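# Tilt the crate and slide card sheet underneath

## Task

Get the flat card sheet beneath the plastic crate so that clearly more than half of the sheet ends up under it. The sheet is what travels: the crate must stay close to its starting spot and heading throughout, and crate and sheet may shift together only very slightly. Anything inside the crate must still be inside at the end. Raise one side of the crate a little so the sheet slides in without resistance; shoving a large part of the sheet in by force counts as failure. The crate must never leave the table completely, and while it is tilted it must not touch any other object on the table, or the task fails. Holding the crate raised at the end also fails, so release it and pull the grippers away when finished. The result must stay in place without the robot supporting it.

## Robot and tools

ROBOT AND FRAMES. Two arms, left_arm and right_arm, face each other across the table; left_arm's base sits on the +y side. The names are not image sides. All reported poses share one world frame: origin at the table centre, +z up, table surface at z = +0.020 m. Each gripper has its own axes: fingers extend along its +x, and close and open along its y. end_effector_position is the point between the finger pads, roughly 3 to 4 cm short of the fingertips. Printed positions can be somewhat wrong, worse when an arm is stretched far. Joint friction may leave a gripper short of its goal or slightly tilted, and tiny commands may do nothing, so check position and orientation after each motion and correct any tilt.

execute_actions. Argument actions: a list of actions run in order; an empty list only returns state and images. Each action is a table of at most 15 rows; each row lasts one control step (1/30 s), and if fewer than 15 rows are given the final row repeats, so every action lasts 0.5 s. A row is 14 numbers, each in [-1, 1], always for both arms: left_arm dx, dy, dz, rx, ry, rz, opening, then right_arm the same seven. dx to rz are an offset, in that gripper's own axes, from its measured pose when the action began (for a call's first action, the pose last reported in this scene). Every row is relative to that same starting pose, not added to the row before. Scale: 1.0 equals 0.6 m of translation or 180 degrees of rotation; rx, ry, rz form one rotation vector. opening is absolute, not an offset: +1 is fully open (0.088 m), empty fingers touch near -0.80, and values down to -1 close no further. Allow at least about 0.5 s for a full close.

Per step, the commanded pose is clipped to within 70 mm and 16 degrees of the measured pose; position wins over orientation when both cannot be met. A distant target may need several actions, since after an action the arm travels only to its last clipped pose. Hand target lines show where each arm is currently being driven.

move. Argument target: one 14-number row laid out as above, offsets in gripper axes measured from the pose in the most recent result showing one; opening is absolute and sent when the move starts. Each gripper follows a straight path; all paths finish together, taking 0.5 to 10 s, and stop at 10 s even if short. Rotation takes the shorter direction. speed: top path speed in m/s, 0.002 to 0.5, default 0.25; turning is capped at double that value in rad/s. Paths ignore obstacles and the other arm; grippers lag, drift and may exceed speed, particularly with a nearly straight arm. Faster moves and targets set deeper past a contact hit and press harder. blocking=false returns after 0.5 s while motion continues; until a result shows the move finished, other moves and execute_actions are refused, so use wait(0) or stop. The result adds a move: line with the ending (done, off_target, moving, held, fault), the limits that acted (paced: pose clipped; held: some steps blocked, after which the arm may surge faster than speed) and each gripper's distance to its target. If only one arm is named, the other finished at rest.

wait: seconds, 0 to 10; arms keep their last command and a running move continues. stop: no arguments; brakes a running move, needing room, more at high speed; fingers keep moving. zoom_image: camera (cam_high, cam_low, cam_left_wrist, cam_right_wrist) and region [x0, y0, x1, y1] in pixels of that camera's latest 504x504 image, origin top-left, at most 504 by 504. finished_scene: scene, the current scene's number; it ends the scene irreversibly and reports success, so the goal must already hold stably.

READING RESULTS. The state line gives, per arm, end_effector_position (m), end_effector_quat_wxyz and linear and angular velocities. grip_measured is the finger opening on the command scale; to grip something, command clearly below it (lower squeezes harder; about 34 N per pad limit, each gripper's reading may be off by about 1 mm). A pose unreachable line means the clearance check altered or blocked that arm's command. Calls that ran actions list step readings; HELD with an arm label means that arm's row was partly held back. Calibration is given per camera and may differ slightly per scene.

FAULTS AND CARE. Joint load limits (N m): waist 18.2, shoulder 22.5, elbow 22.4, wrist pitch 5.92, wrist yaw 5.9, wrist roll 5.54, including held weight. Reaching one stops that arm for 10 s and skips the rest of the call. Holding loads heats motors: MOTOR HOT appears from 50 °C; at 95 °C an OVER-TEMPERATURE FAULT holds the arm, and if it stays hot it loses power and goes limp. Never let the arms collide or push hard on each other (mounts count). Approach contacts slowly, keep the crate's lift gentle and on one edge only, keep the sheet flat, avoid knocking anything off the table, and note that loose objects may occasionally be nudged by outside forces. An arm that should hold still gets its offset back to its wanted pose in the first call, then zeros.

Each tool is called after "Request:" by a JSON object that holds its "op" and its "data".

## Session

Request:
{"op": "execute_actions", "data": {"actions": []}}

Scene clock: 0.00 s.
left_arm: end_effector_position=(+0.2500, +0.4974, +0.1989) grip_measured=+0.825 end_effector_quat_wxyz=(+0.808, -0.382, +0.218, -0.392) end_effector_velocity=(-0.000, -0.000, -0.001) end_effector_angular_velocity=(-0.015, +0.025, +0.006) | right_arm: end_effector_position=(-0.2462, -0.3247, +0.2664) grip_measured=+0.848 end_effector_quat_wxyz=(+0.236, -0.455, -0.018, +0.858) end_effector_velocity=(+0.003, -0.001, -0.003) end_effector_angular_velocity=(-0.014, -0.005, -0.004)
Joint positions: left_arm=[ 1.545  1.649  0.106  1.338  1.308 -0.711  0.079] | right_arm=[ 0.911  1.621  1.119 -0.395  0.15  -0.212  0.081]
Joint velocities: left_arm=[-0.002 -0.002 -0.002 -0.007 -0.007 -0.022  0.   ] | right_arm=[-0.002 -0.002 -0.007 -0.007 -0.007  0.007  0.   ]
Heat: left arm: hottest waist 20 °C (+0.0 °C/min); right arm: hottest wrist pitch 21 °C (+0.0 °C/min).
Hand target (left_arm): +0.250, +0.497, +0.199; +0.808, -0.382, +0.218, -0.392
Hand target (right_arm): -0.246, -0.325, +0.266; +0.236, -0.455, -0.018, +0.858

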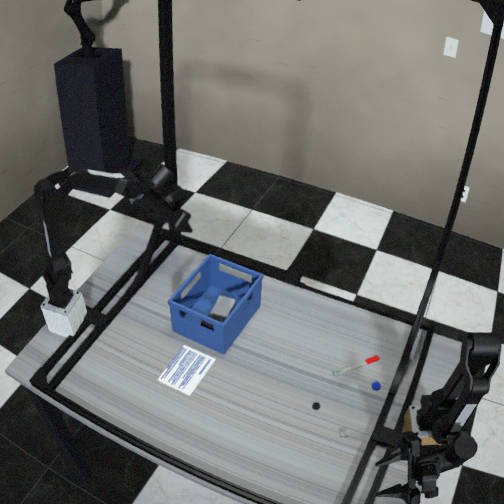

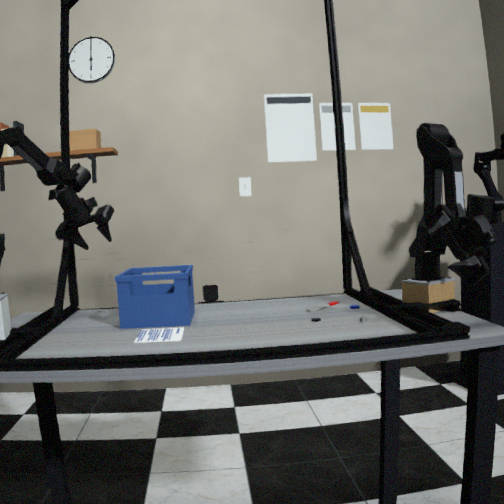

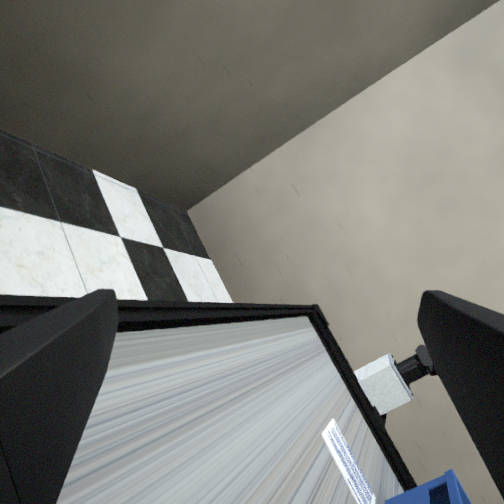

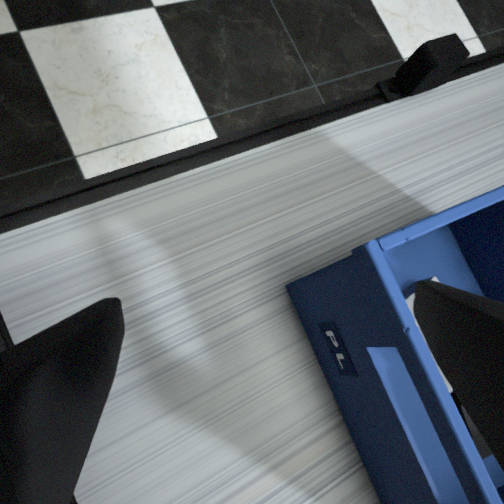

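Request:
{"op": "zoom_image", "data": {"camera": "cam_high", "region": [140, 240, 300, 400]}}

Request:
{"op": "zoom_image", "data": {"camera": "cam_low", "region": [90, 240, 230, 380]}}

Region (140, 240, 300, 400) of cam_high's 504x504 image, scaled by 3.150, with more detail than that image has.

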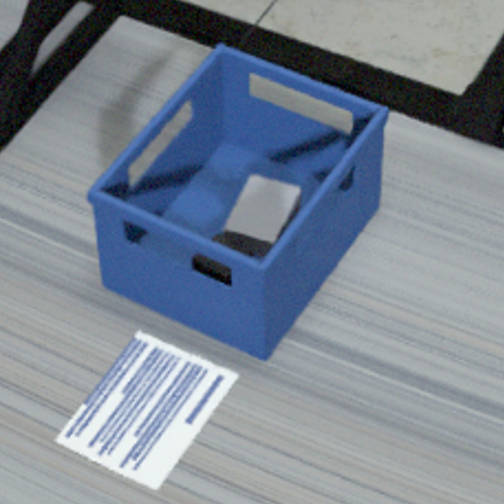

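Region (90, 240, 230, 380) of cam_low's 504x504 image, scaled by 3.600, with more detail than that image has.

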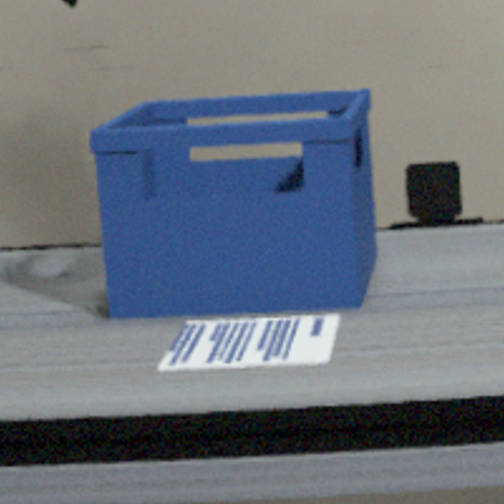

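Request:
{"op": "move", "data": {"target": [0.178,-0.455,-0.68,0.285,0.078,-0.198,0.2,-0.177,-0.515,-0.495,0.896,0.19,-0.11,-0.3]}}

Scene clock: 32.93 s.
left_arm: end_effector_position=(-0.0785, +0.1219, +0.1688) grip_measured=+0.200 end_effector_quat_wxyz=(+0.710, -0.001, +0.013, -0.705) end_effector_velocity=(-0.000, -0.002, +0.003) end_effector_angular_velocity=(-0.012, -0.004, +0.005) | right_arm: end_effector_position=(+0.1586, -0.1517, +0.2566) grip_measured=-0.300 end_effector_quat_wxyz=(+0.581, -0.001, +0.814, +0.012) end_effector_velocity=(-0.001, -0.003, +0.005) end_effector_angular_velocity=(-0.012, +0.011, +0.004)
Joint positions: left_arm=[-0.684  2.169  0.576  1.576 -0.28  -0.025  0.049] | right_arm=[-0.425  2.088  1.847 -1.403 -0.322  1.285  0.024]
Joint velocities: left_arm=[-0.002  0.002  0.007  0.007 -0.007  0.007 -0.   ] | right_arm=[-0.002  0.002  0.022 -0.037 -0.007 -0.007 -0.   ]
Heat: left arm: hottest wrist pitch 22 °C (+3.6 °C/min); right arm: hottest shoulder 24 °C (+5.5 °C/min).
Hand target (left_arm): -0.081, +0.120, +0.166; +0.708, +0.002, +0.011, -0.706
Hand target (right_arm): +0.160, -0.150, +0.250; +0.578, -0.003, +0.816, +0.001
Off the commanded pose (left_arm): 0.011 m, 2 deg.
Off the commanded pose (right_arm): 0.006 m, 2 deg.
joint sent to its limit (left arm) — the command would take joint 4 (wrist pitch) past its upper limit, so that joint was sent only as far as its limit.
move: off_target (left_arm); limits=paced
camera_calibration (this result's frames):
cam_left_wrist: T_world_to_cam=[[-0.996514, 0.0342876, 0.0760575, -0.0901321], [-0.0568318, 0.388429, -0.919724, 0.131262], [-0.0610781, -0.92084, -0.385127, 0.25112], [0, 0, 0, 1]] pos_world=[-0.0670201, 0.183345, 0.224293]
cam_right_wrist: T_world_to_cam=[[0.0128966, -0.999325, 0.0343967, -0.158348], [-0.760606, 0.0125259, 0.649093, -0.0192567], [-0.649086, -0.0345334, -0.759931, 0.377993], [0, 0, 0, 1]] pos_world=[0.232745, -0.144947, 0.305194]

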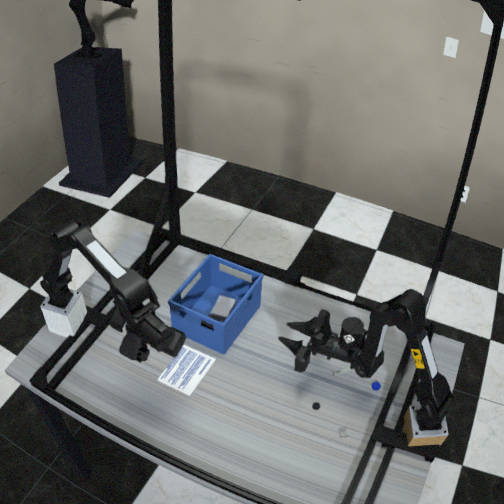

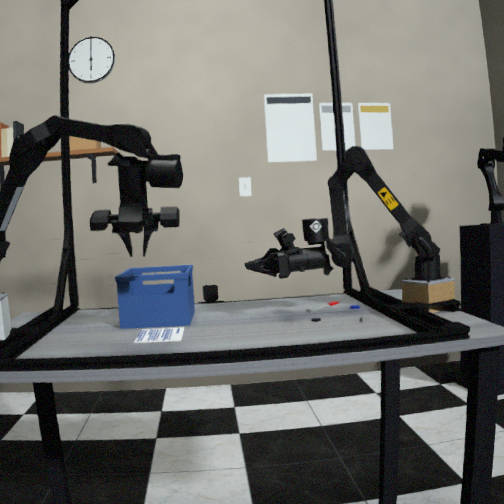

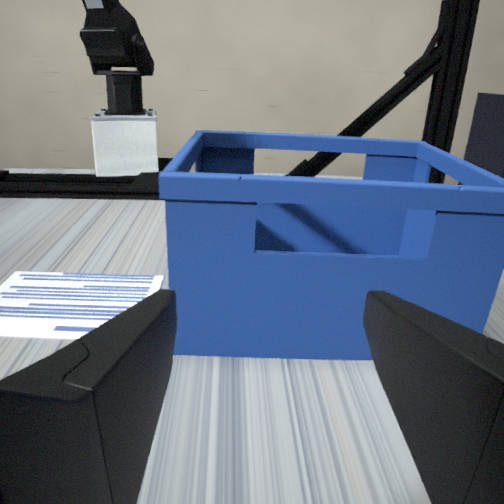

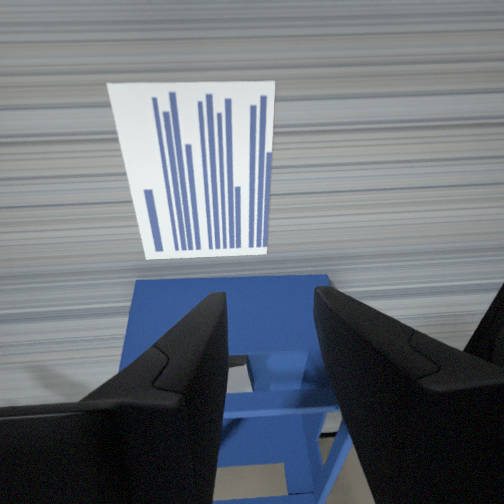

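Request:
{"op": "move", "data": {"target": [0.16,-0.072,-0.015,0,-0.005,0,0.2,0.27,0.066,0.058,0,0,0,-0.3], "speed": 0.15}}

Scene clock: 43.20 s.
left_arm: end_effector_position=(-0.1200, +0.0280, +0.1629) grip_measured=+0.200 end_effector_quat_wxyz=(+0.709, -0.010, +0.007, -0.705) end_effector_velocity=(-0.005, -0.001, -0.000) end_effector_angular_velocity=(+0.002, +0.007, -0.015) | right_arm: end_effector_position=(+0.1392, -0.1074, +0.1020) grip_measured=-0.300 end_effector_quat_wxyz=(+0.583, +0.004, +0.812, +0.020) end_effector_velocity=(-0.000, -0.001, +0.003) end_effector_angular_velocity=(+0.001, +0.007, +0.004)
Joint positions: left_arm=[-0.721  2.365  1.035  1.334 -0.317 -0.023  0.049] | right_arm=[-0.356  2.369  1.679 -0.913 -0.325  1.356  0.024]
Joint velocities: left_arm=[-0.007  0.002  0.007 -0.007  0.007 -0.007  0.   ] | right_arm=[-0.002 -0.007 -0.002 -0.007 -0.007 -0.007 -0.   ]
Heat: left arm: hottest wrist pitch 24 °C (+5.6 °C/min); right arm: hottest shoulder 25 °C (+5.6 °C/min).
Hand target (left_arm): -0.122, +0.026, +0.158; +0.709, -0.007, +0.008, -0.705
Hand target (right_arm): +0.138, -0.109, +0.093; +0.581, -0.000, +0.814, +0.012
Off the commanded pose (left_arm): 0.005 m, 0 deg.
Off the commanded pose (right_arm): 0.009 m, 1 deg.
move: off_target (right_arm)
camera_calibration (this result's frames):
cam_left_wrist: T_world_to_cam=[[-0.996172, 0.0358938, 0.0797077, -0.128346], [-0.0608791, 0.369484, -0.927241, 0.161285], [-0.0627329, -0.928544, -0.365884, 0.15671], [0, 0, 0, 1]] pos_world=[-0.108205, 0.0905269, 0.217117]
cam_right_wrist: T_world_to_cam=[[0.0152067, -0.999771, 0.0150678, -0.10692], [-0.763759, -0.00188847, 0.645499, 0.0650714], [-0.645323, -0.0213241, -0.763612, 0.25072], [0, 0, 0, 1]] pos_world=[0.21312, -0.101427, 0.151061]

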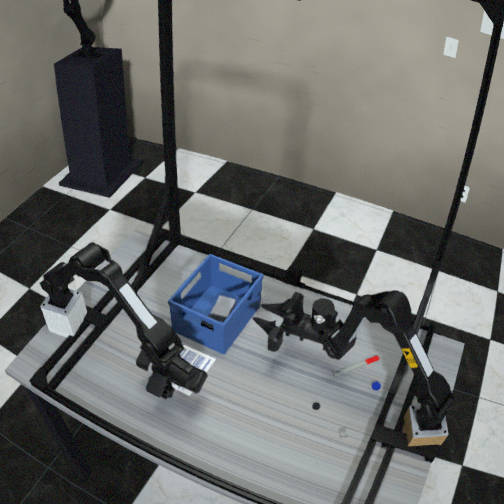

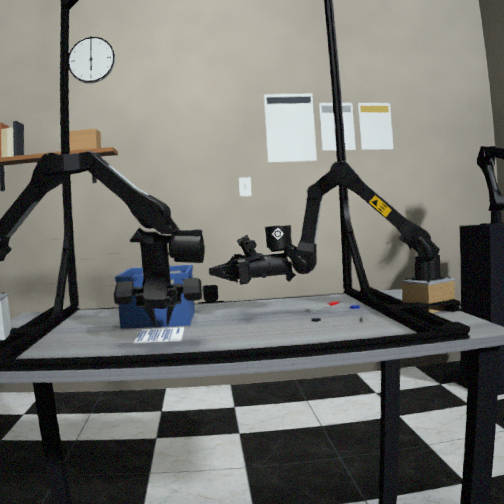

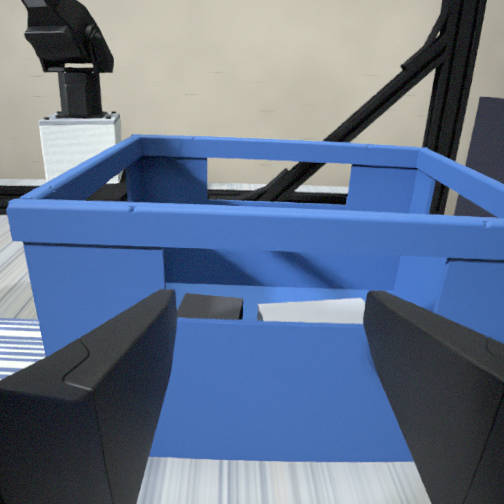

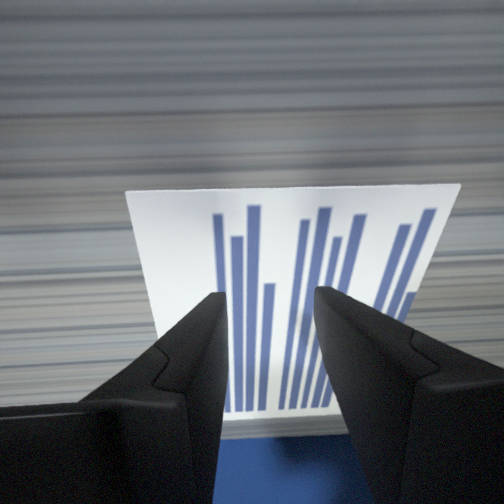

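Request:
{"op": "move", "data": {"target": [0.05,-0.025,-0.03,0,0,0,0.2,0,-0.008,0.028,0,0,0,-0.3], "speed": 0.06}}

Request:
{"op": "zoom_image", "data": {"camera": "cam_low", "region": [100, 230, 260, 350]}}

Scene clock: 48.17 s.
left_arm: end_effector_position=(-0.1334, -0.0004, +0.1508) grip_measured=+0.200 end_effector_quat_wxyz=(+0.710, -0.013, +0.006, -0.704) end_effector_velocity=(+0.002, -0.002, -0.000) end_effector_angular_velocity=(+0.002, +0.007, +0.010) | right_arm: end_effector_position=(+0.1545, -0.1087, +0.1015) grip_measured=-0.300 end_effector_quat_wxyz=(+0.584, +0.008, +0.811, +0.024) end_effector_velocity=(-0.001, -0.005, +0.001) end_effector_angular_velocity=(-0.022, +0.012, -0.010)
Joint positions: left_arm=[-0.731  2.469  1.198  1.282 -0.328 -0.023  0.049] | right_arm=[-0.392  2.37   1.679 -0.912 -0.325  1.321  0.024]
Joint velocities: left_arm=[ 0.002  0.002  0.007 -0.007 -0.007 -0.007 -0.   ] | right_arm=[-0.002 -0.002 -0.002 -0.022 -0.007  0.007 -0.   ]
Heat: left arm: hottest wrist pitch 24 °C (+5.0 °C/min); right arm: hottest shoulder 26 °C (+6.2 °C/min).
Hand target (left_arm): -0.135, -0.002, +0.145; +0.710, -0.010, +0.007, -0.705
Hand target (right_arm): +0.155, -0.112, +0.096; +0.583, +0.004, +0.812, +0.020
Off the commanded pose (left_arm): 0.006 m, 0 deg.
Off the commanded pose (right_arm): 0.006 m, 1 deg.
move: done
camera_calibration (this result's frames):
cam_left_wrist: T_world_to_cam=[[-0.996027, 0.0359797, 0.081455, -0.139993], [-0.0628408, 0.364095, -0.929239, 0.159677], [-0.0630912, -0.930667, -0.360387, 0.124229], [0, 0, 0, 1]] pos_world=[-0.121565, 0.0625149, 0.204551]
cam_right_wrist: T_world_to_cam=[[0.0125959, -0.999914, 0.00364314, -0.106864], [-0.764621, -0.00728394, 0.64444, 0.0767205], [-0.644358, -0.0109029, -0.764647, 0.261291], [0, 0, 0, 1]] pos_world=[0.228373, -0.103447, 0.150743]

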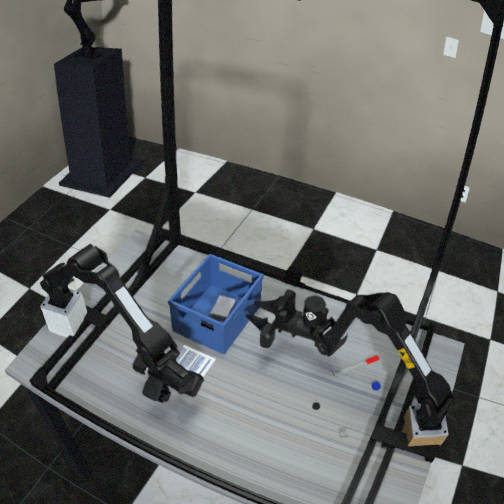

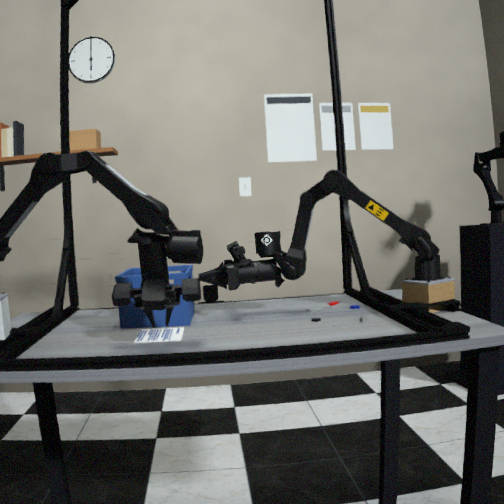

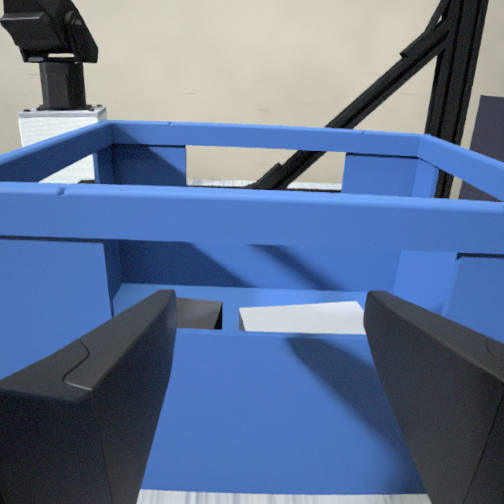

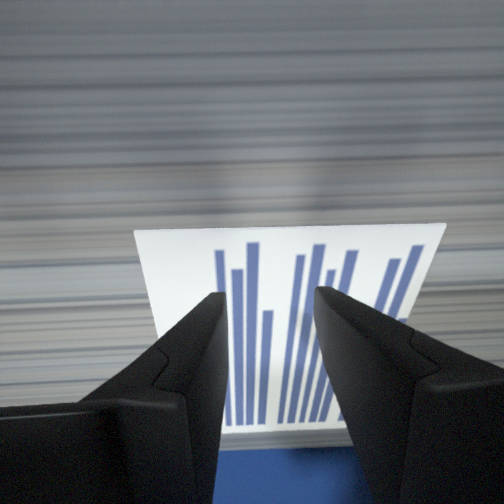

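Region (100, 230, 260, 350) of cam_low's 504x504 image, scaled by 3.150, with more detail than that image has; it fills the top 378 rows of this view, and the rest is white.

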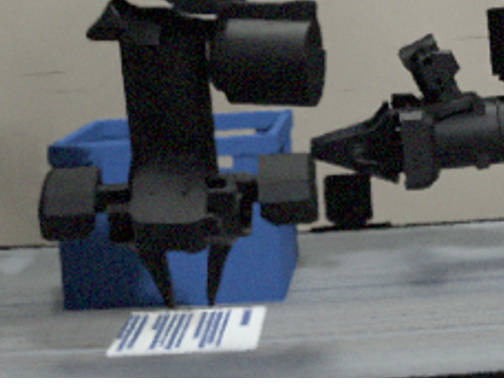

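Request:
{"op": "move", "data": {"target": [0.065,0,0,0,0,0,0.2,0.055,0,0.02,0,0,0,-0.3], "speed": 0.04}}

Scene clock: 52.83 s.
left_arm: end_effector_position=(-0.1342, -0.0366, +0.1552) grip_measured=+0.200 end_effector_quat_wxyz=(+0.708, -0.014, +0.005, -0.706) end_effector_velocity=(-0.004, -0.001, +0.001) end_effector_angular_velocity=(-0.002, +0.008, -0.000) | right_arm: end_effector_position=(+0.1564, -0.1004, +0.0791) grip_measured=-0.300 end_effector_quat_wxyz=(+0.586, +0.017, +0.809, +0.037) end_effector_velocity=(-0.000, -0.001, +0.003) end_effector_angular_velocity=(+0.002, +0.007, +0.005)
Joint positions: left_arm=[-0.707  2.531  1.379  1.164 -0.3   -0.023  0.049] | right_arm=[-0.392  2.417  1.669 -0.822 -0.325  1.32   0.024]
Joint velocities: left_arm=[-0.007  0.002  0.012 -0.007 -0.007 -0.007 -0.   ] | right_arm=[-0.002 -0.007 -0.002 -0.007 -0.007 -0.007  0.   ]
Heat: left arm: hottest wrist pitch 24 °C (+4.5 °C/min); right arm: hottest shoulder 27 °C (+6.8 °C/min).
Hand target (left_arm): -0.133, -0.039, +0.151; +0.710, -0.013, +0.006, -0.704
Hand target (right_arm): +0.155, -0.107, +0.067; +0.584, +0.008, +0.811, +0.024
Off the commanded pose (left_arm): 0.005 m, 0 deg.
Off the commanded pose (right_arm): 0.014 m, 2 deg.
move: off_target (right_arm)
camera_calibration (this result's frames):
cam_left_wrist: T_world_to_cam=[[-0.995875, 0.0395533, 0.0816639, -0.139682], [-0.0618564, 0.362532, -0.929916, 0.177162], [-0.066387, -0.931132, -0.35859, 0.091299], [0, 0, 0, 1]] pos_world=[-0.122086, 0.0263093, 0.208892]
cam_right_wrist: T_world_to_cam=[[0.0130401, -0.999543, -0.0272638, -0.0961728], [-0.769109, -0.0274505, 0.638528, 0.0917756], [-0.638985, 0.0126424, -0.769116, 0.247336], [0, 0, 0, 1]] pos_world=[0.229884, -0.0967365, 0.129007]

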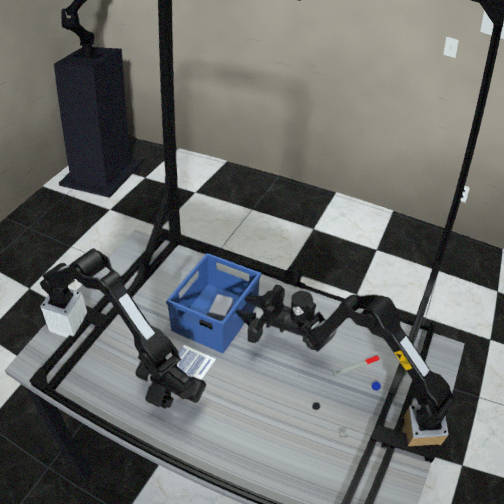

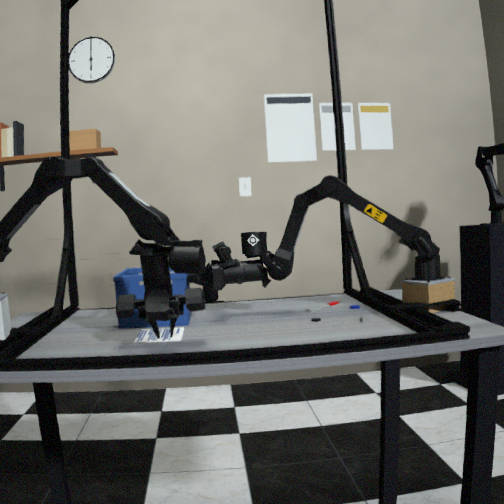

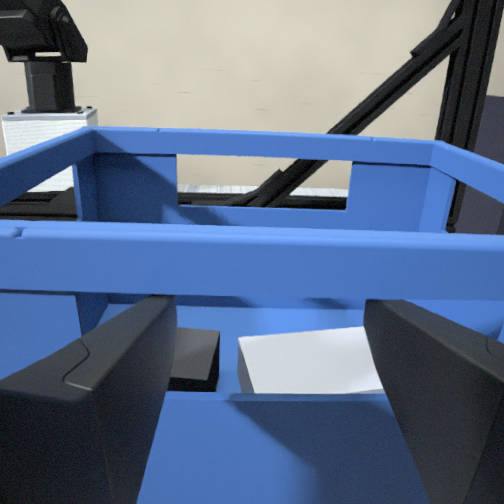

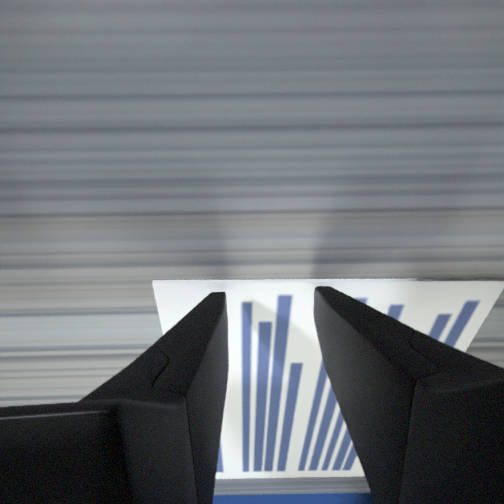

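Request:
{"op": "move", "data": {"target": [0.02,0,0.055,0,0,0,0.2,-0.01,-0.03,-0.018,0,0,-0.015,-0.3], "speed": 0.03}}

Scene clock: 57.20 s.
left_arm: end_effector_position=(-0.1341, -0.0414, +0.1588) grip_measured=+0.200 end_effector_quat_wxyz=(+0.708, +0.013, +0.020, -0.706) end_effector_velocity=(-0.003, -0.000, +0.001) end_effector_angular_velocity=(+0.002, +0.007, -0.009) | right_arm: end_effector_position=(+0.1496, -0.1170, +0.0835) grip_measured=-0.300 end_effector_quat_wxyz=(+0.586, +0.000, +0.810, +0.022) end_effector_velocity=(-0.001, -0.006, +0.002) end_effector_angular_velocity=(-0.013, +0.011, +0.018)
Joint positions: left_arm=[-0.703  2.494  1.395  1.051 -0.294 -0.023  0.049] | right_arm=[-0.382  2.381  1.621 -0.854 -0.317  1.32   0.024]
Joint velocities: left_arm=[-0.002 -0.002  0.002 -0.007  0.007 -0.007 -0.   ] | right_arm=[-0.002 -0.007 -0.007 -0.022 -0.007 -0.022  0.   ]
Heat: left arm: hottest shoulder 24 °C (+4.2 °C/min); right arm: hottest shoulder 28 °C (+7.3 °C/min).
Hand target (left_arm): -0.133, -0.047, +0.188; +0.708, -0.014, +0.005, -0.706
Hand target (right_arm): +0.148, -0.119, +0.087; +0.587, -0.002, +0.809, +0.023
Off the commanded pose (left_arm): 0.030 m, 3 deg.
Off the commanded pose (right_arm): 0.004 m, 0 deg.
move: off_target (left_arm)
camera_calibration (this result's frames):
cam_left_wrist: T_world_to_cam=[[-0.997066, 0.0375803, 0.0666851, -0.137598], [-0.0451068, 0.415391, -0.908524, 0.183281], [-0.0618431, -0.908866, -0.412478, 0.0982602], [0, 0, 0, 1]] pos_world=[-0.12285, 0.0183432, 0.216221]
cam_right_wrist: T_world_to_cam=[[0.0231289, -0.999582, 0.0173483, -0.117787], [-0.768123, -0.00666109, 0.640267, 0.0854125], [-0.639884, -0.0281343, -0.767956, 0.241858], [0, 0, 0, 1]] pos_world=[0.223092, -0.110364, 0.133093]

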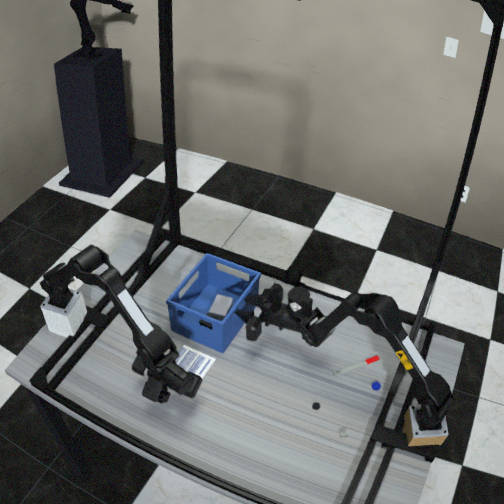

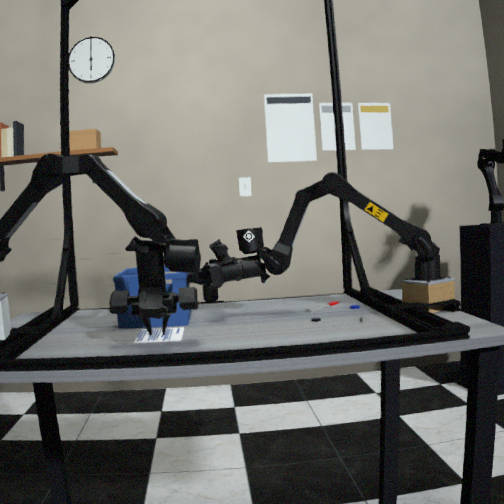

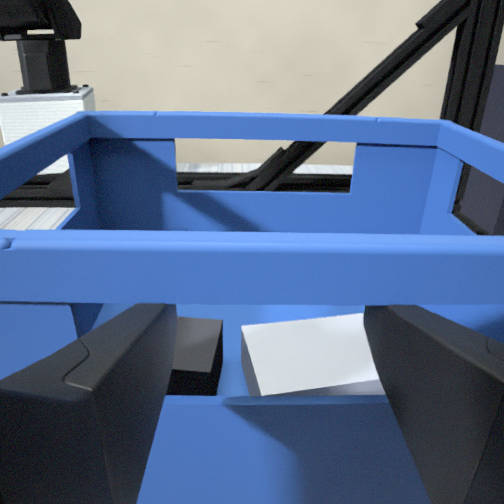

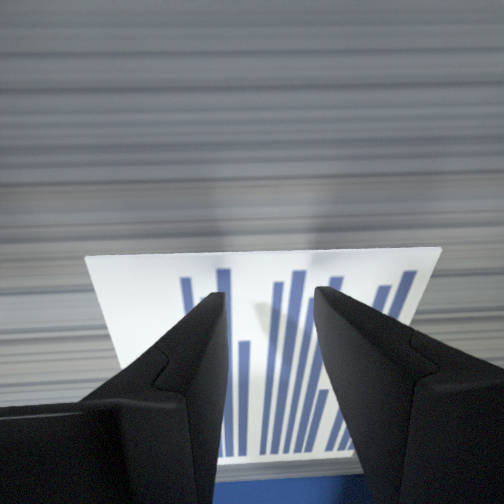

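Request:
{"op": "move", "data": {"target": [0.02,0,0.1,0,-0.06,0,0.2,0.045,-0.01,0.012,0,0,-0.005,-0.3], "speed": 0.03}}

Scene clock: 62.30 s.
left_arm: end_effector_position=(-0.1331, -0.0466, +0.1776) grip_measured=+0.199 end_effector_quat_wxyz=(+0.706, -0.013, -0.017, -0.708) end_effector_velocity=(+0.000, -0.001, +0.004) end_effector_angular_velocity=(-0.012, -0.004, -0.005) | right_arm: end_effector_position=(+0.1502, -0.1146, +0.0700) grip_measured=-0.300 end_effector_quat_wxyz=(+0.588, +0.006, +0.808, +0.030) end_effector_velocity=(+0.001, -0.005, +0.000) end_effector_angular_velocity=(-0.016, -0.003, +0.019)
Joint positions: left_arm=[-0.697  2.508  1.422  1.132 -0.283  0.019  0.049] | right_arm=[-0.382  2.402  1.599 -0.791 -0.316  1.32   0.024]
Joint velocities: left_arm=[ 0.002 -0.002  0.002  0.007  0.007  0.007 -0.   ] | right_arm=[-0.002 -0.002 -0.002 -0.022  0.007 -0.022  0.   ]
Heat: left arm: hottest shoulder 27 °C (+6.1 °C/min); right arm: hottest shoulder 29 °C (+8.1 °C/min).
Hand target (left_arm): -0.133, -0.054, +0.218; +0.707, -0.054, -0.047, -0.704
Hand target (right_arm): +0.148, -0.122, +0.056; +0.586, -0.006, +0.810, +0.017
Off the commanded pose (left_arm): 0.042 m, 6 deg.
Off the commanded pose (right_arm): 0.017 m, 2 deg.
move: off_target (left_arm, right_arm)
camera_calibration (this result's frames):
cam_left_wrist: T_world_to_cam=[[-0.997786, 0.0465412, 0.047502, -0.13391], [-0.0293424, 0.332899, -0.942506, 0.206837], [-0.0596787, -0.941813, -0.330796, 0.0855469], [0, 0, 0, 1]] pos_world=[-0.122439, 0.0179458, 0.229605]
cam_right_wrist: T_world_to_cam=[[0.0231162, -0.999731, -0.00213235, -0.113753], [-0.77132, -0.0191917, 0.636158, 0.0939243], [-0.636027, -0.0130608, -0.771556, 0.233341], [0, 0, 0, 1]] pos_world=[0.223487, -0.108872, 0.120043]

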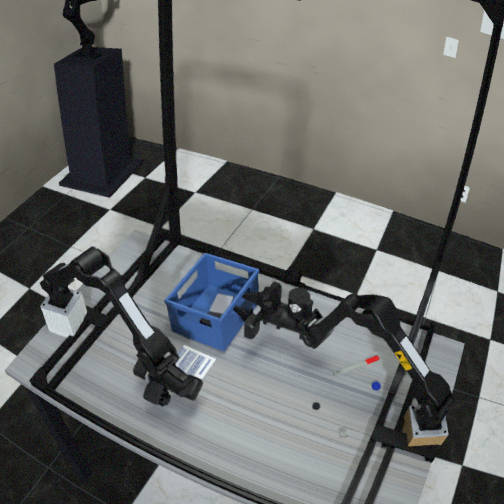

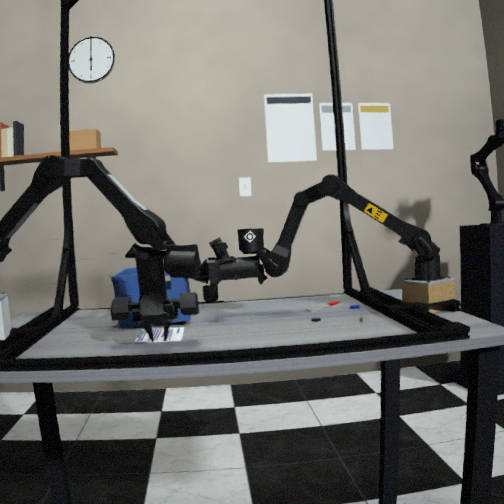

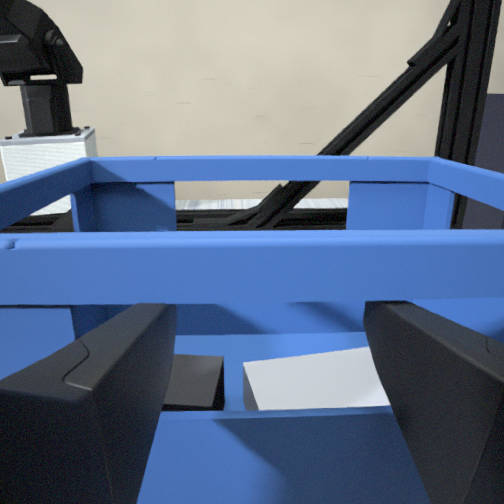

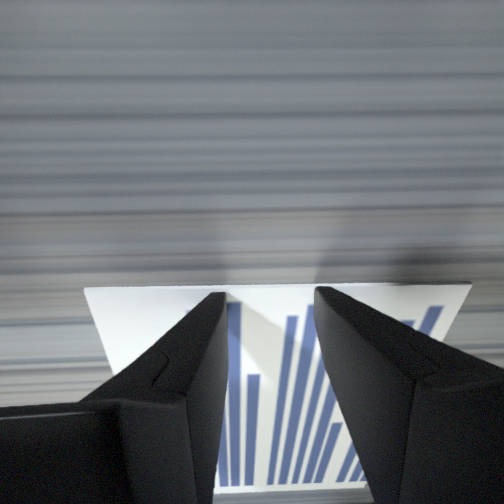

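Request:
{"op": "execute_actions", "data": {"actions": [[[0.014,0,0.064,0,-0.03,0,0.2,0.042,-0.015,-0.008,0,0,-0.01,-0.3]],[[0.014,0,0.064,0,-0.03,0,0.2,0.048,-0.015,-0.028,0,0,-0.01,-0.3]],[[0.014,0,0.064,0,-0.03,0,0.2,0.048,-0.015,-0.028,0,0,-0.01,-0.3]]]}}

Scene clock: 67.13 s.
left_arm: end_effector_position=(-0.1337, -0.0471, +0.1793) grip_measured=+0.199 end_effector_quat_wxyz=(+0.702, -0.005, -0.032, -0.712) end_effector_velocity=(+0.000, +0.002, -0.003) end_effector_angular_velocity=(+0.002, -0.008, +0.005) | right_arm: end_effector_position=(+0.1131, -0.0984, +0.0656) grip_measured=-0.300 end_effector_quat_wxyz=(+0.593, +0.028, +0.803, +0.059) end_effector_velocity=(-0.000, -0.003, +0.000) end_effector_angular_velocity=(-0.012, +0.024, -0.012)
Joint positions: left_arm=[-0.694  2.509  1.423  1.141 -0.267  0.054  0.049] | right_arm=[-0.289  2.385  1.544 -0.646 -0.312  1.42   0.024]
Joint velocities: left_arm=[-0.002  0.002 -0.007  0.007 -0.007  0.007 -0.   ] | right_arm=[-0.007 -0.002 -0.007 -0.007 -0.022  0.007 -0.   ]
Heat: left arm: hottest wrist pitch 30 °C (+9.1 °C/min); right arm: hottest shoulder 29 °C (+8.1 °C/min).
Hand target (left_arm): -0.134, -0.052, +0.217; +0.702, -0.041, -0.061, -0.709
Hand target (right_arm): +0.105, -0.114, +0.043; +0.593, +0.005, +0.805, +0.037
Off the commanded pose (left_arm): 0.039 m, 5 deg.
Off the commanded pose (right_arm): 0.029 m, 4 deg.
Step readings (end_effector_position; steps 1 to 15: 1st action; 16 to 30: 2nd action; 31 to 45: 3rd action):
0: left_arm (-0.1331, -0.0468, +0.1777) | right_arm (+0.1502, -0.1145, +0.0697)
1: left_arm (-0.1332, -0.0468, +0.1778) | right_arm (+0.1499, -0.1147, +0.0687)
2: left_arm (-0.1331, -0.0468, +0.1779) | right_arm (+0.1490, -0.1147, +0.0676)
4: left_arm (-0.1330, -0.0469, +0.1781) | right_arm (+0.1471, -0.1139, +0.0667)
8: left_arm (-0.1331, -0.0469, +0.1782) | right_arm (+0.1450, -0.1126, +0.0662)
15: left_arm (-0.1330, -0.0470, +0.1780) | right_arm (+0.1449, -0.1127, +0.0658)
16: left_arm (-0.1331, -0.0469, +0.1781) | right_arm (+0.1442, -0.1126, +0.0652)
17: left_arm (-0.1330, -0.0470, +0.1783) | right_arm (+0.1427, -0.1117, +0.0649)
19: left_arm (-0.1331, -0.0470, +0.1784) | right_arm (+0.1373, -0.1091, +0.0652)
23: left_arm (-0.1333, -0.0470, +0.1786) | right_arm (+0.1298, -0.1066, +0.0651)
30: left_arm (-0.1334, -0.0470, +0.1788) | right_arm (+0.1292, -0.1063, +0.0652)
31: left_arm (-0.1335, -0.0470, +0.1788) | right_arm (+0.1287, -0.1060, +0.0650)
32: left_arm (-0.1334, -0.0470, +0.1789) | right_arm (+0.1270, -0.1047, +0.0652)
34: left_arm (-0.1334, -0.0471, +0.1791) | right_arm (+0.1214, -0.1019, +0.0654)
38: left_arm (-0.1336, -0.0471, +0.1792) | right_arm (+0.1137, -0.0987, +0.0656)
45: end_effector_position above
camera_calibration (this result's frames):
cam_left_wrist: T_world_to_cam=[[-0.998217, 0.0580703, 0.0138221, -0.128049], [0.00576404, 0.324243, -0.945956, 0.213511], [-0.0594137, -0.94419, -0.324, 0.0843552], [0, 0, 0, 1]] pos_world=[-0.124039, 0.0178537, 0.231073]
cam_right_wrist: T_world_to_cam=[[0.0215153, -0.996873, -0.0760392, -0.091485], [-0.780122, -0.0643059, 0.622314, 0.0658424], [-0.625258, 0.0459306, -0.779066, 0.211622], [0, 0, 0, 1]] pos_world=[0.185652, -0.0966848, 0.116937]

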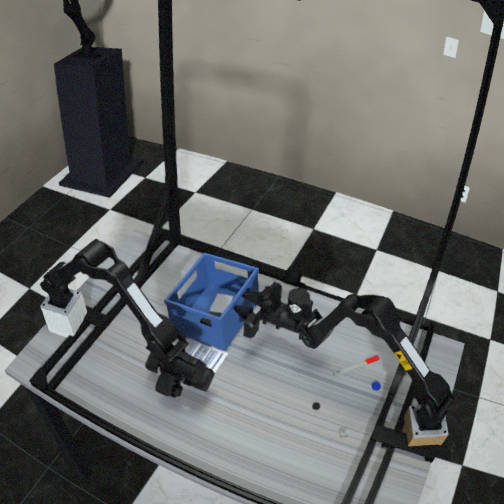

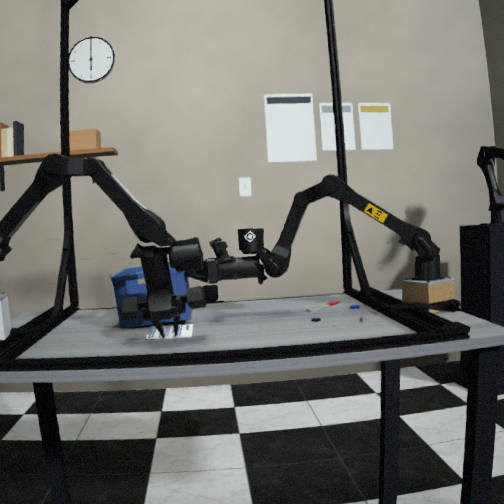

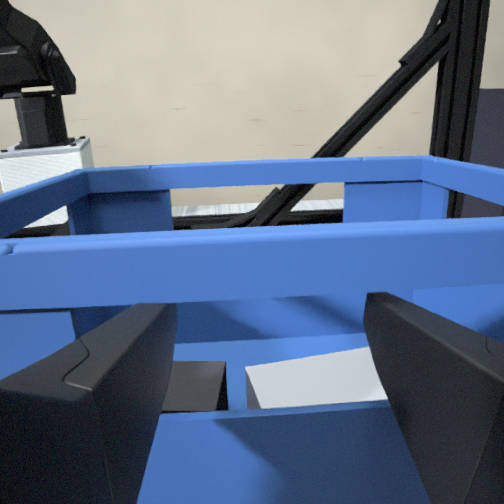

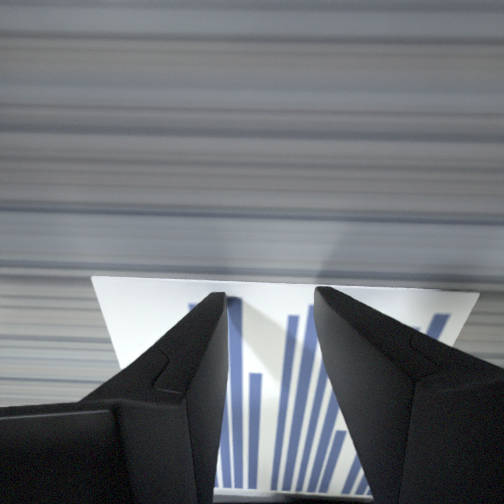

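Drifting +y; lighter press, more correction.

Request:
{"op": "execute_actions", "data": {"actions": [[[0.012,0,0.062,-0.008,-0.028,0,0.2,0.038,-0.045,-0.03,0,0.01,-0.04,-0.3]],[[0.012,0,0.062,-0.005,-0.028,0,0.2,0.038,-0.04,-0.03,0,0.01,-0.03,-0.3]],[[0.012,0,0.062,-0.005,-0.028,0,0.2,0.038,-0.035,-0.03,0,0.01,-0.025,-0.3]]]}}

Scene clock: 71.60 s.
left_arm: end_effector_position=(-0.1338, -0.0472, +0.1796) grip_measured=+0.200 end_effector_quat_wxyz=(+0.700, -0.007, -0.032, -0.713) end_effector_velocity=(-0.005, +0.001, -0.001) end_effector_angular_velocity=(-0.003, +0.007, -0.025) | right_arm: end_effector_position=(+0.0585, -0.1252, +0.0645) grip_measured=-0.301 end_effector_quat_wxyz=(+0.562, -0.035, +0.826, +0.040) end_effector_velocity=(-0.000, -0.004, -0.002) end_effector_angular_velocity=(-0.009, +0.008, +0.018)
Joint positions: left_arm=[-0.692  2.51   1.423  1.144 -0.26   0.05   0.049] | right_arm=[-0.186  2.382  1.521 -0.73  -0.375  1.441  0.024]
Joint velocities: left_arm=[-0.002  0.002 -0.002  0.007  0.022 -0.007  0.   ] | right_arm=[-0.002  0.002 -0.007 -0.007 -0.007 -0.022 -0.   ]
Heat: left arm: hottest wrist pitch 32 °C (+11.1 °C/min); right arm: hottest shoulder 29 °C (+7.0 °C/min).
Hand target (left_arm): -0.135, -0.051, +0.217; +0.699, -0.044, -0.057, -0.712
Hand target (right_arm): +0.054, -0.141, +0.050; +0.562, -0.054, +0.825, +0.019
Off the commanded pose (left_arm): 0.038 m, 5 deg.
Off the commanded pose (right_arm): 0.022 m, 3 deg.
Step readings (end_effector_position; steps 1 to 15: 1st action; 16 to 30: 2nd action; 31 to 45: 3rd action):
0: left_arm (-0.1339, -0.0470, +0.1791) | right_arm (+0.1124, -0.0980, +0.0657)
1: left_arm (-0.1339, -0.0470, +0.1791) | right_arm (+0.1120, -0.0984, +0.0657)
2: left_arm (-0.1339, -0.0470, +0.1791) | right_arm (+0.1105, -0.0998, +0.0662)
4: left_arm (-0.1339, -0.0470, +0.1791) | right_arm (+0.1039, -0.1048, +0.0665)
8: left_arm (-0.1337, -0.0471, +0.1791) | right_arm (+0.0957, -0.1088, +0.0665)
15: left_arm (-0.1338, -0.0471, +0.1792) | right_arm (+0.0943, -0.1097, +0.0666)
16: left_arm (-0.1339, -0.0471, +0.1792) | right_arm (+0.0936, -0.1104, +0.0666)
17: left_arm (-0.1339, -0.0471, +0.1793) | right_arm (+0.0912, -0.1119, +0.0666)
19: left_arm (-0.1337, -0.0471, +0.1793) | right_arm (+0.0846, -0.1153, +0.0661)
23: left_arm (-0.1339, -0.0471, +0.1794) | right_arm (+0.0773, -0.1180, +0.0655)
30: left_arm (-0.1337, -0.0472, +0.1795) | right_arm (+0.0766, -0.1184, +0.0653)
31: left_arm (-0.1337, -0.0472, +0.1795) | right_arm (+0.0759, -0.1190, +0.0651)
32: left_arm (-0.1337, -0.0472, +0.1795) | right_arm (+0.0735, -0.1202, +0.0649)
34: left_arm (-0.1338, -0.0472, +0.1795) | right_arm (+0.0673, -0.1227, +0.0646)
38: left_arm (-0.1337, -0.0472, +0.1796) | right_arm (+0.0595, -0.1249, +0.0645)
45: end_effector_position above
camera_calibration (this result's frames):
cam_left_wrist: T_world_to_cam=[[-0.997814, 0.0636359, 0.0178386, -0.128552], [0.00359297, 0.321752, -0.946817, 0.213577], [-0.0659912, -0.944683, -0.321277, 0.0829299], [0, 0, 0, 1]] pos_world=[-0.123566, 0.0178043, 0.231155]
cam_right_wrist: T_world_to_cam=[[0.104215, -0.994226, 0.0255712, -0.128164], [-0.728474, -0.0588041, 0.682545, 0.0159801], [-0.6771, -0.0897596, -0.730396, 0.160763], [0, 0, 0, 1]] pos_world=[0.13385, -0.112055, 0.109791]

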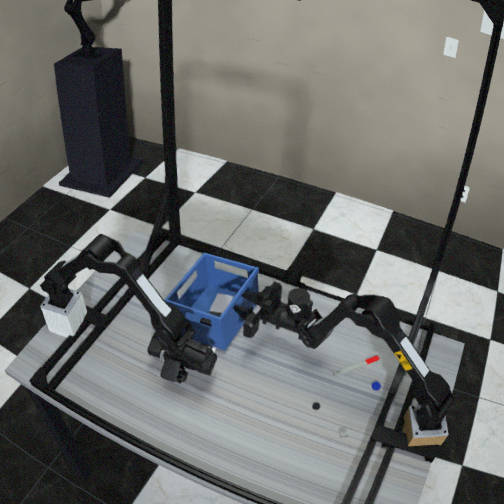

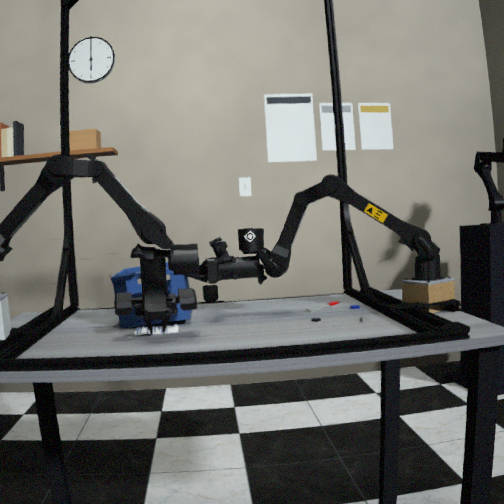

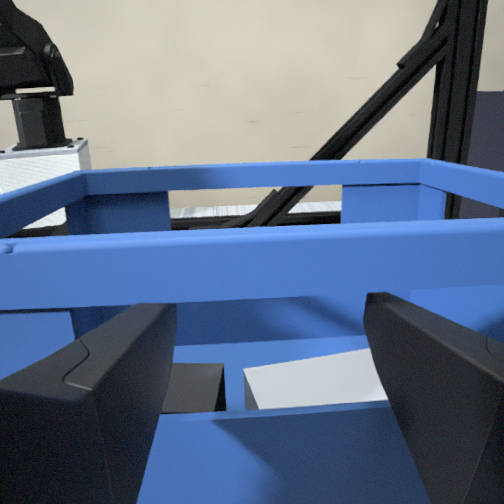

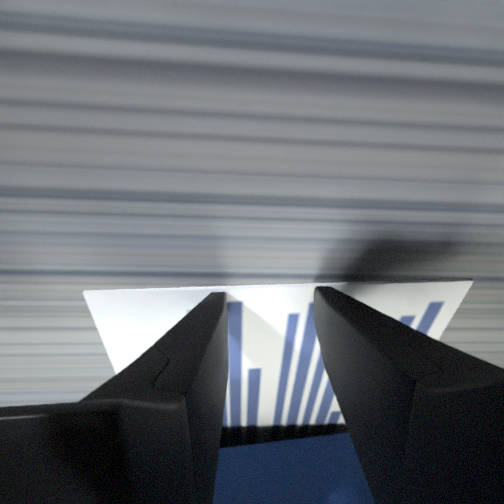

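Request:
{"op": "execute_actions", "data": {"actions": [[[0.012,0,0.062,-0.005,-0.028,0.004,0.2,0.04,-0.02,-0.026,-0.015,0.025,-0.015,-0.3]],[[0.012,0,0.062,-0.005,-0.028,0.004,0.2,0.042,-0.02,-0.024,-0.015,0.025,-0.015,-0.3]]]}}

Scene clock: 74.33 s.
left_arm: end_effector_position=(-0.1342, -0.0467, +0.1792) grip_measured=+0.199 end_effector_quat_wxyz=(+0.702, -0.007, -0.032, -0.711) end_effector_velocity=(+0.002, +0.000, -0.004) end_effector_angular_velocity=(+0.022, +0.002, +0.019) | right_arm: end_effector_position=(+0.0182, -0.1318, +0.0658) grip_measured=-0.300 end_effector_quat_wxyz=(+0.497, -0.072, +0.861, +0.083) end_effector_velocity=(+0.000, +0.001, +0.001) end_effector_angular_velocity=(+0.018, +0.008, +0.016)
Joint positions: left_arm=[-0.695  2.511  1.422  1.145 -0.27   0.05   0.049] | right_arm=[-0.135  2.396  1.507 -0.71  -0.519  1.37   0.024]
Joint velocities: left_arm=[-0.002 -0.002 -0.002 -0.022 -0.022 -0.007  0.   ] | right_arm=[-0.002 -0.002 -0.002  0.007 -0.007 -0.022 -0.   ]
Heat: left arm: hottest wrist pitch 34 °C (+13.1 °C/min); right arm: hottest shoulder 29 °C (+7.1 °C/min).
Hand target (left_arm): -0.135, -0.051, +0.216; +0.704, -0.044, -0.056, -0.707
Hand target (right_arm): +0.017, -0.143, +0.050; +0.496, -0.087, +0.861, +0.067
Off the commanded pose (left_arm): 0.038 m, 5 deg.
Off the commanded pose (right_arm): 0.020 m, 3 deg.
Step readings (end_effector_position; steps 1 to 15: 1st action; 16 to 30: 2nd action):
0: left_arm (-0.1338, -0.0471, +0.1793) | right_arm (+0.0583, -0.1253, +0.0646)
1: left_arm (-0.1338, -0.0471, +0.1793) | right_arm (+0.0568, -0.1252, +0.0652)
2: left_arm (-0.1338, -0.0471, +0.1793) | right_arm (+0.0535, -0.1253, +0.0658)
4: left_arm (-0.1337, -0.0471, +0.1793) | right_arm (+0.0475, -0.1262, +0.0665)
8: left_arm (-0.1339, -0.0470, +0.1793) | right_arm (+0.0400, -0.1275, +0.0664)
15: left_arm (-0.1339, -0.0469, +0.1793) | right_arm (+0.0385, -0.1278, +0.0663)
16: left_arm (-0.1339, -0.0469, +0.1794) | right_arm (+0.0369, -0.1276, +0.0664)
17: left_arm (-0.1341, -0.0469, +0.1794) | right_arm (+0.0336, -0.1278, +0.0666)
19: left_arm (-0.1342, -0.0468, +0.1794) | right_arm (+0.0268, -0.1298, +0.0662)
23: left_arm (-0.1342, -0.0467, +0.1794) | right_arm (+0.0192, -0.1316, +0.0660)
30: end_effector_position above
camera_calibration (this result's frames):
cam_left_wrist: T_world_to_cam=[[-0.998197, 0.0571698, 0.0182839, -0.129375], [0.00111697, 0.322258, -0.946651, 0.212657], [-0.060012, -0.944924, -0.32174, 0.0840764], [0, 0, 0, 1]] pos_world=[-0.124334, 0.0183119, 0.230728]
cam_right_wrist: T_world_to_cam=[[0.214825, -0.976458, -0.0195167, -0.127255], [-0.609944, -0.149744, 0.778168, -0.0351298], [-0.76277, -0.155266, -0.627753, 0.120002], [0, 0, 0, 1]] pos_world=[0.0974447, -0.110888, 0.100185]

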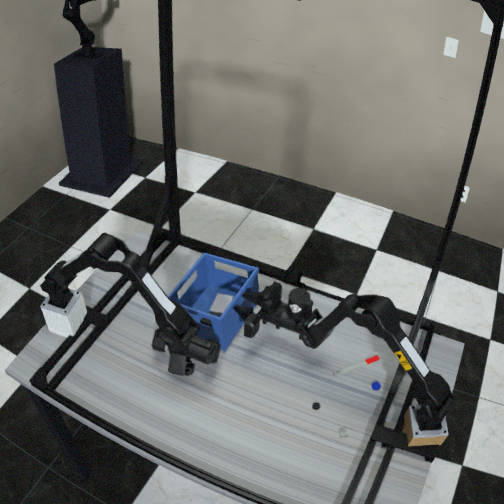

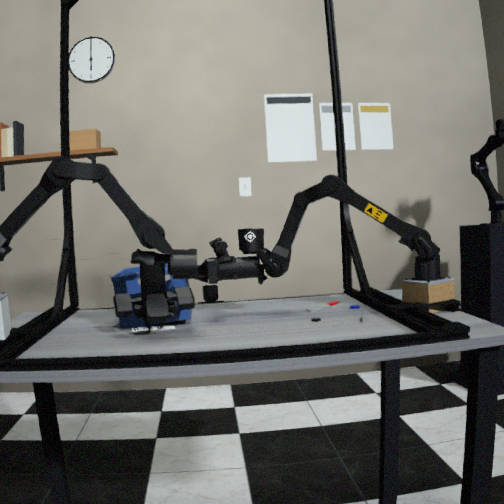

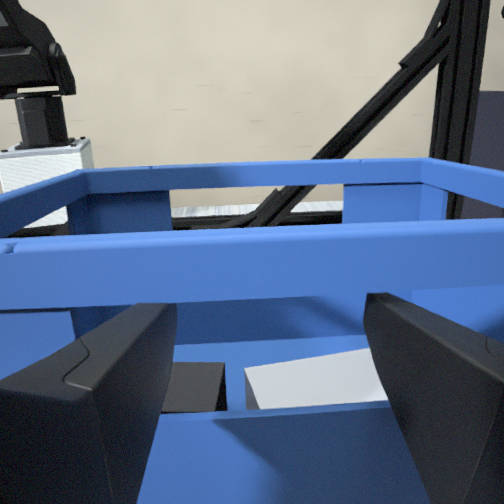

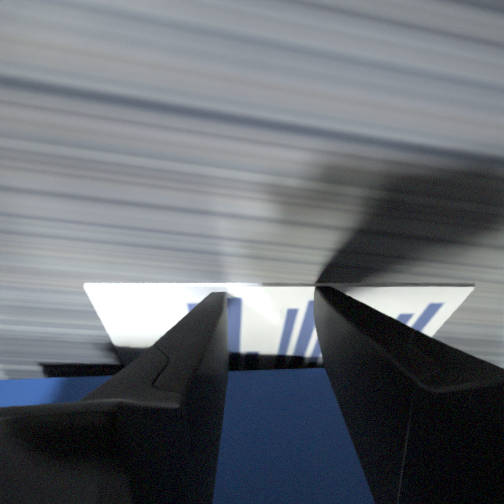

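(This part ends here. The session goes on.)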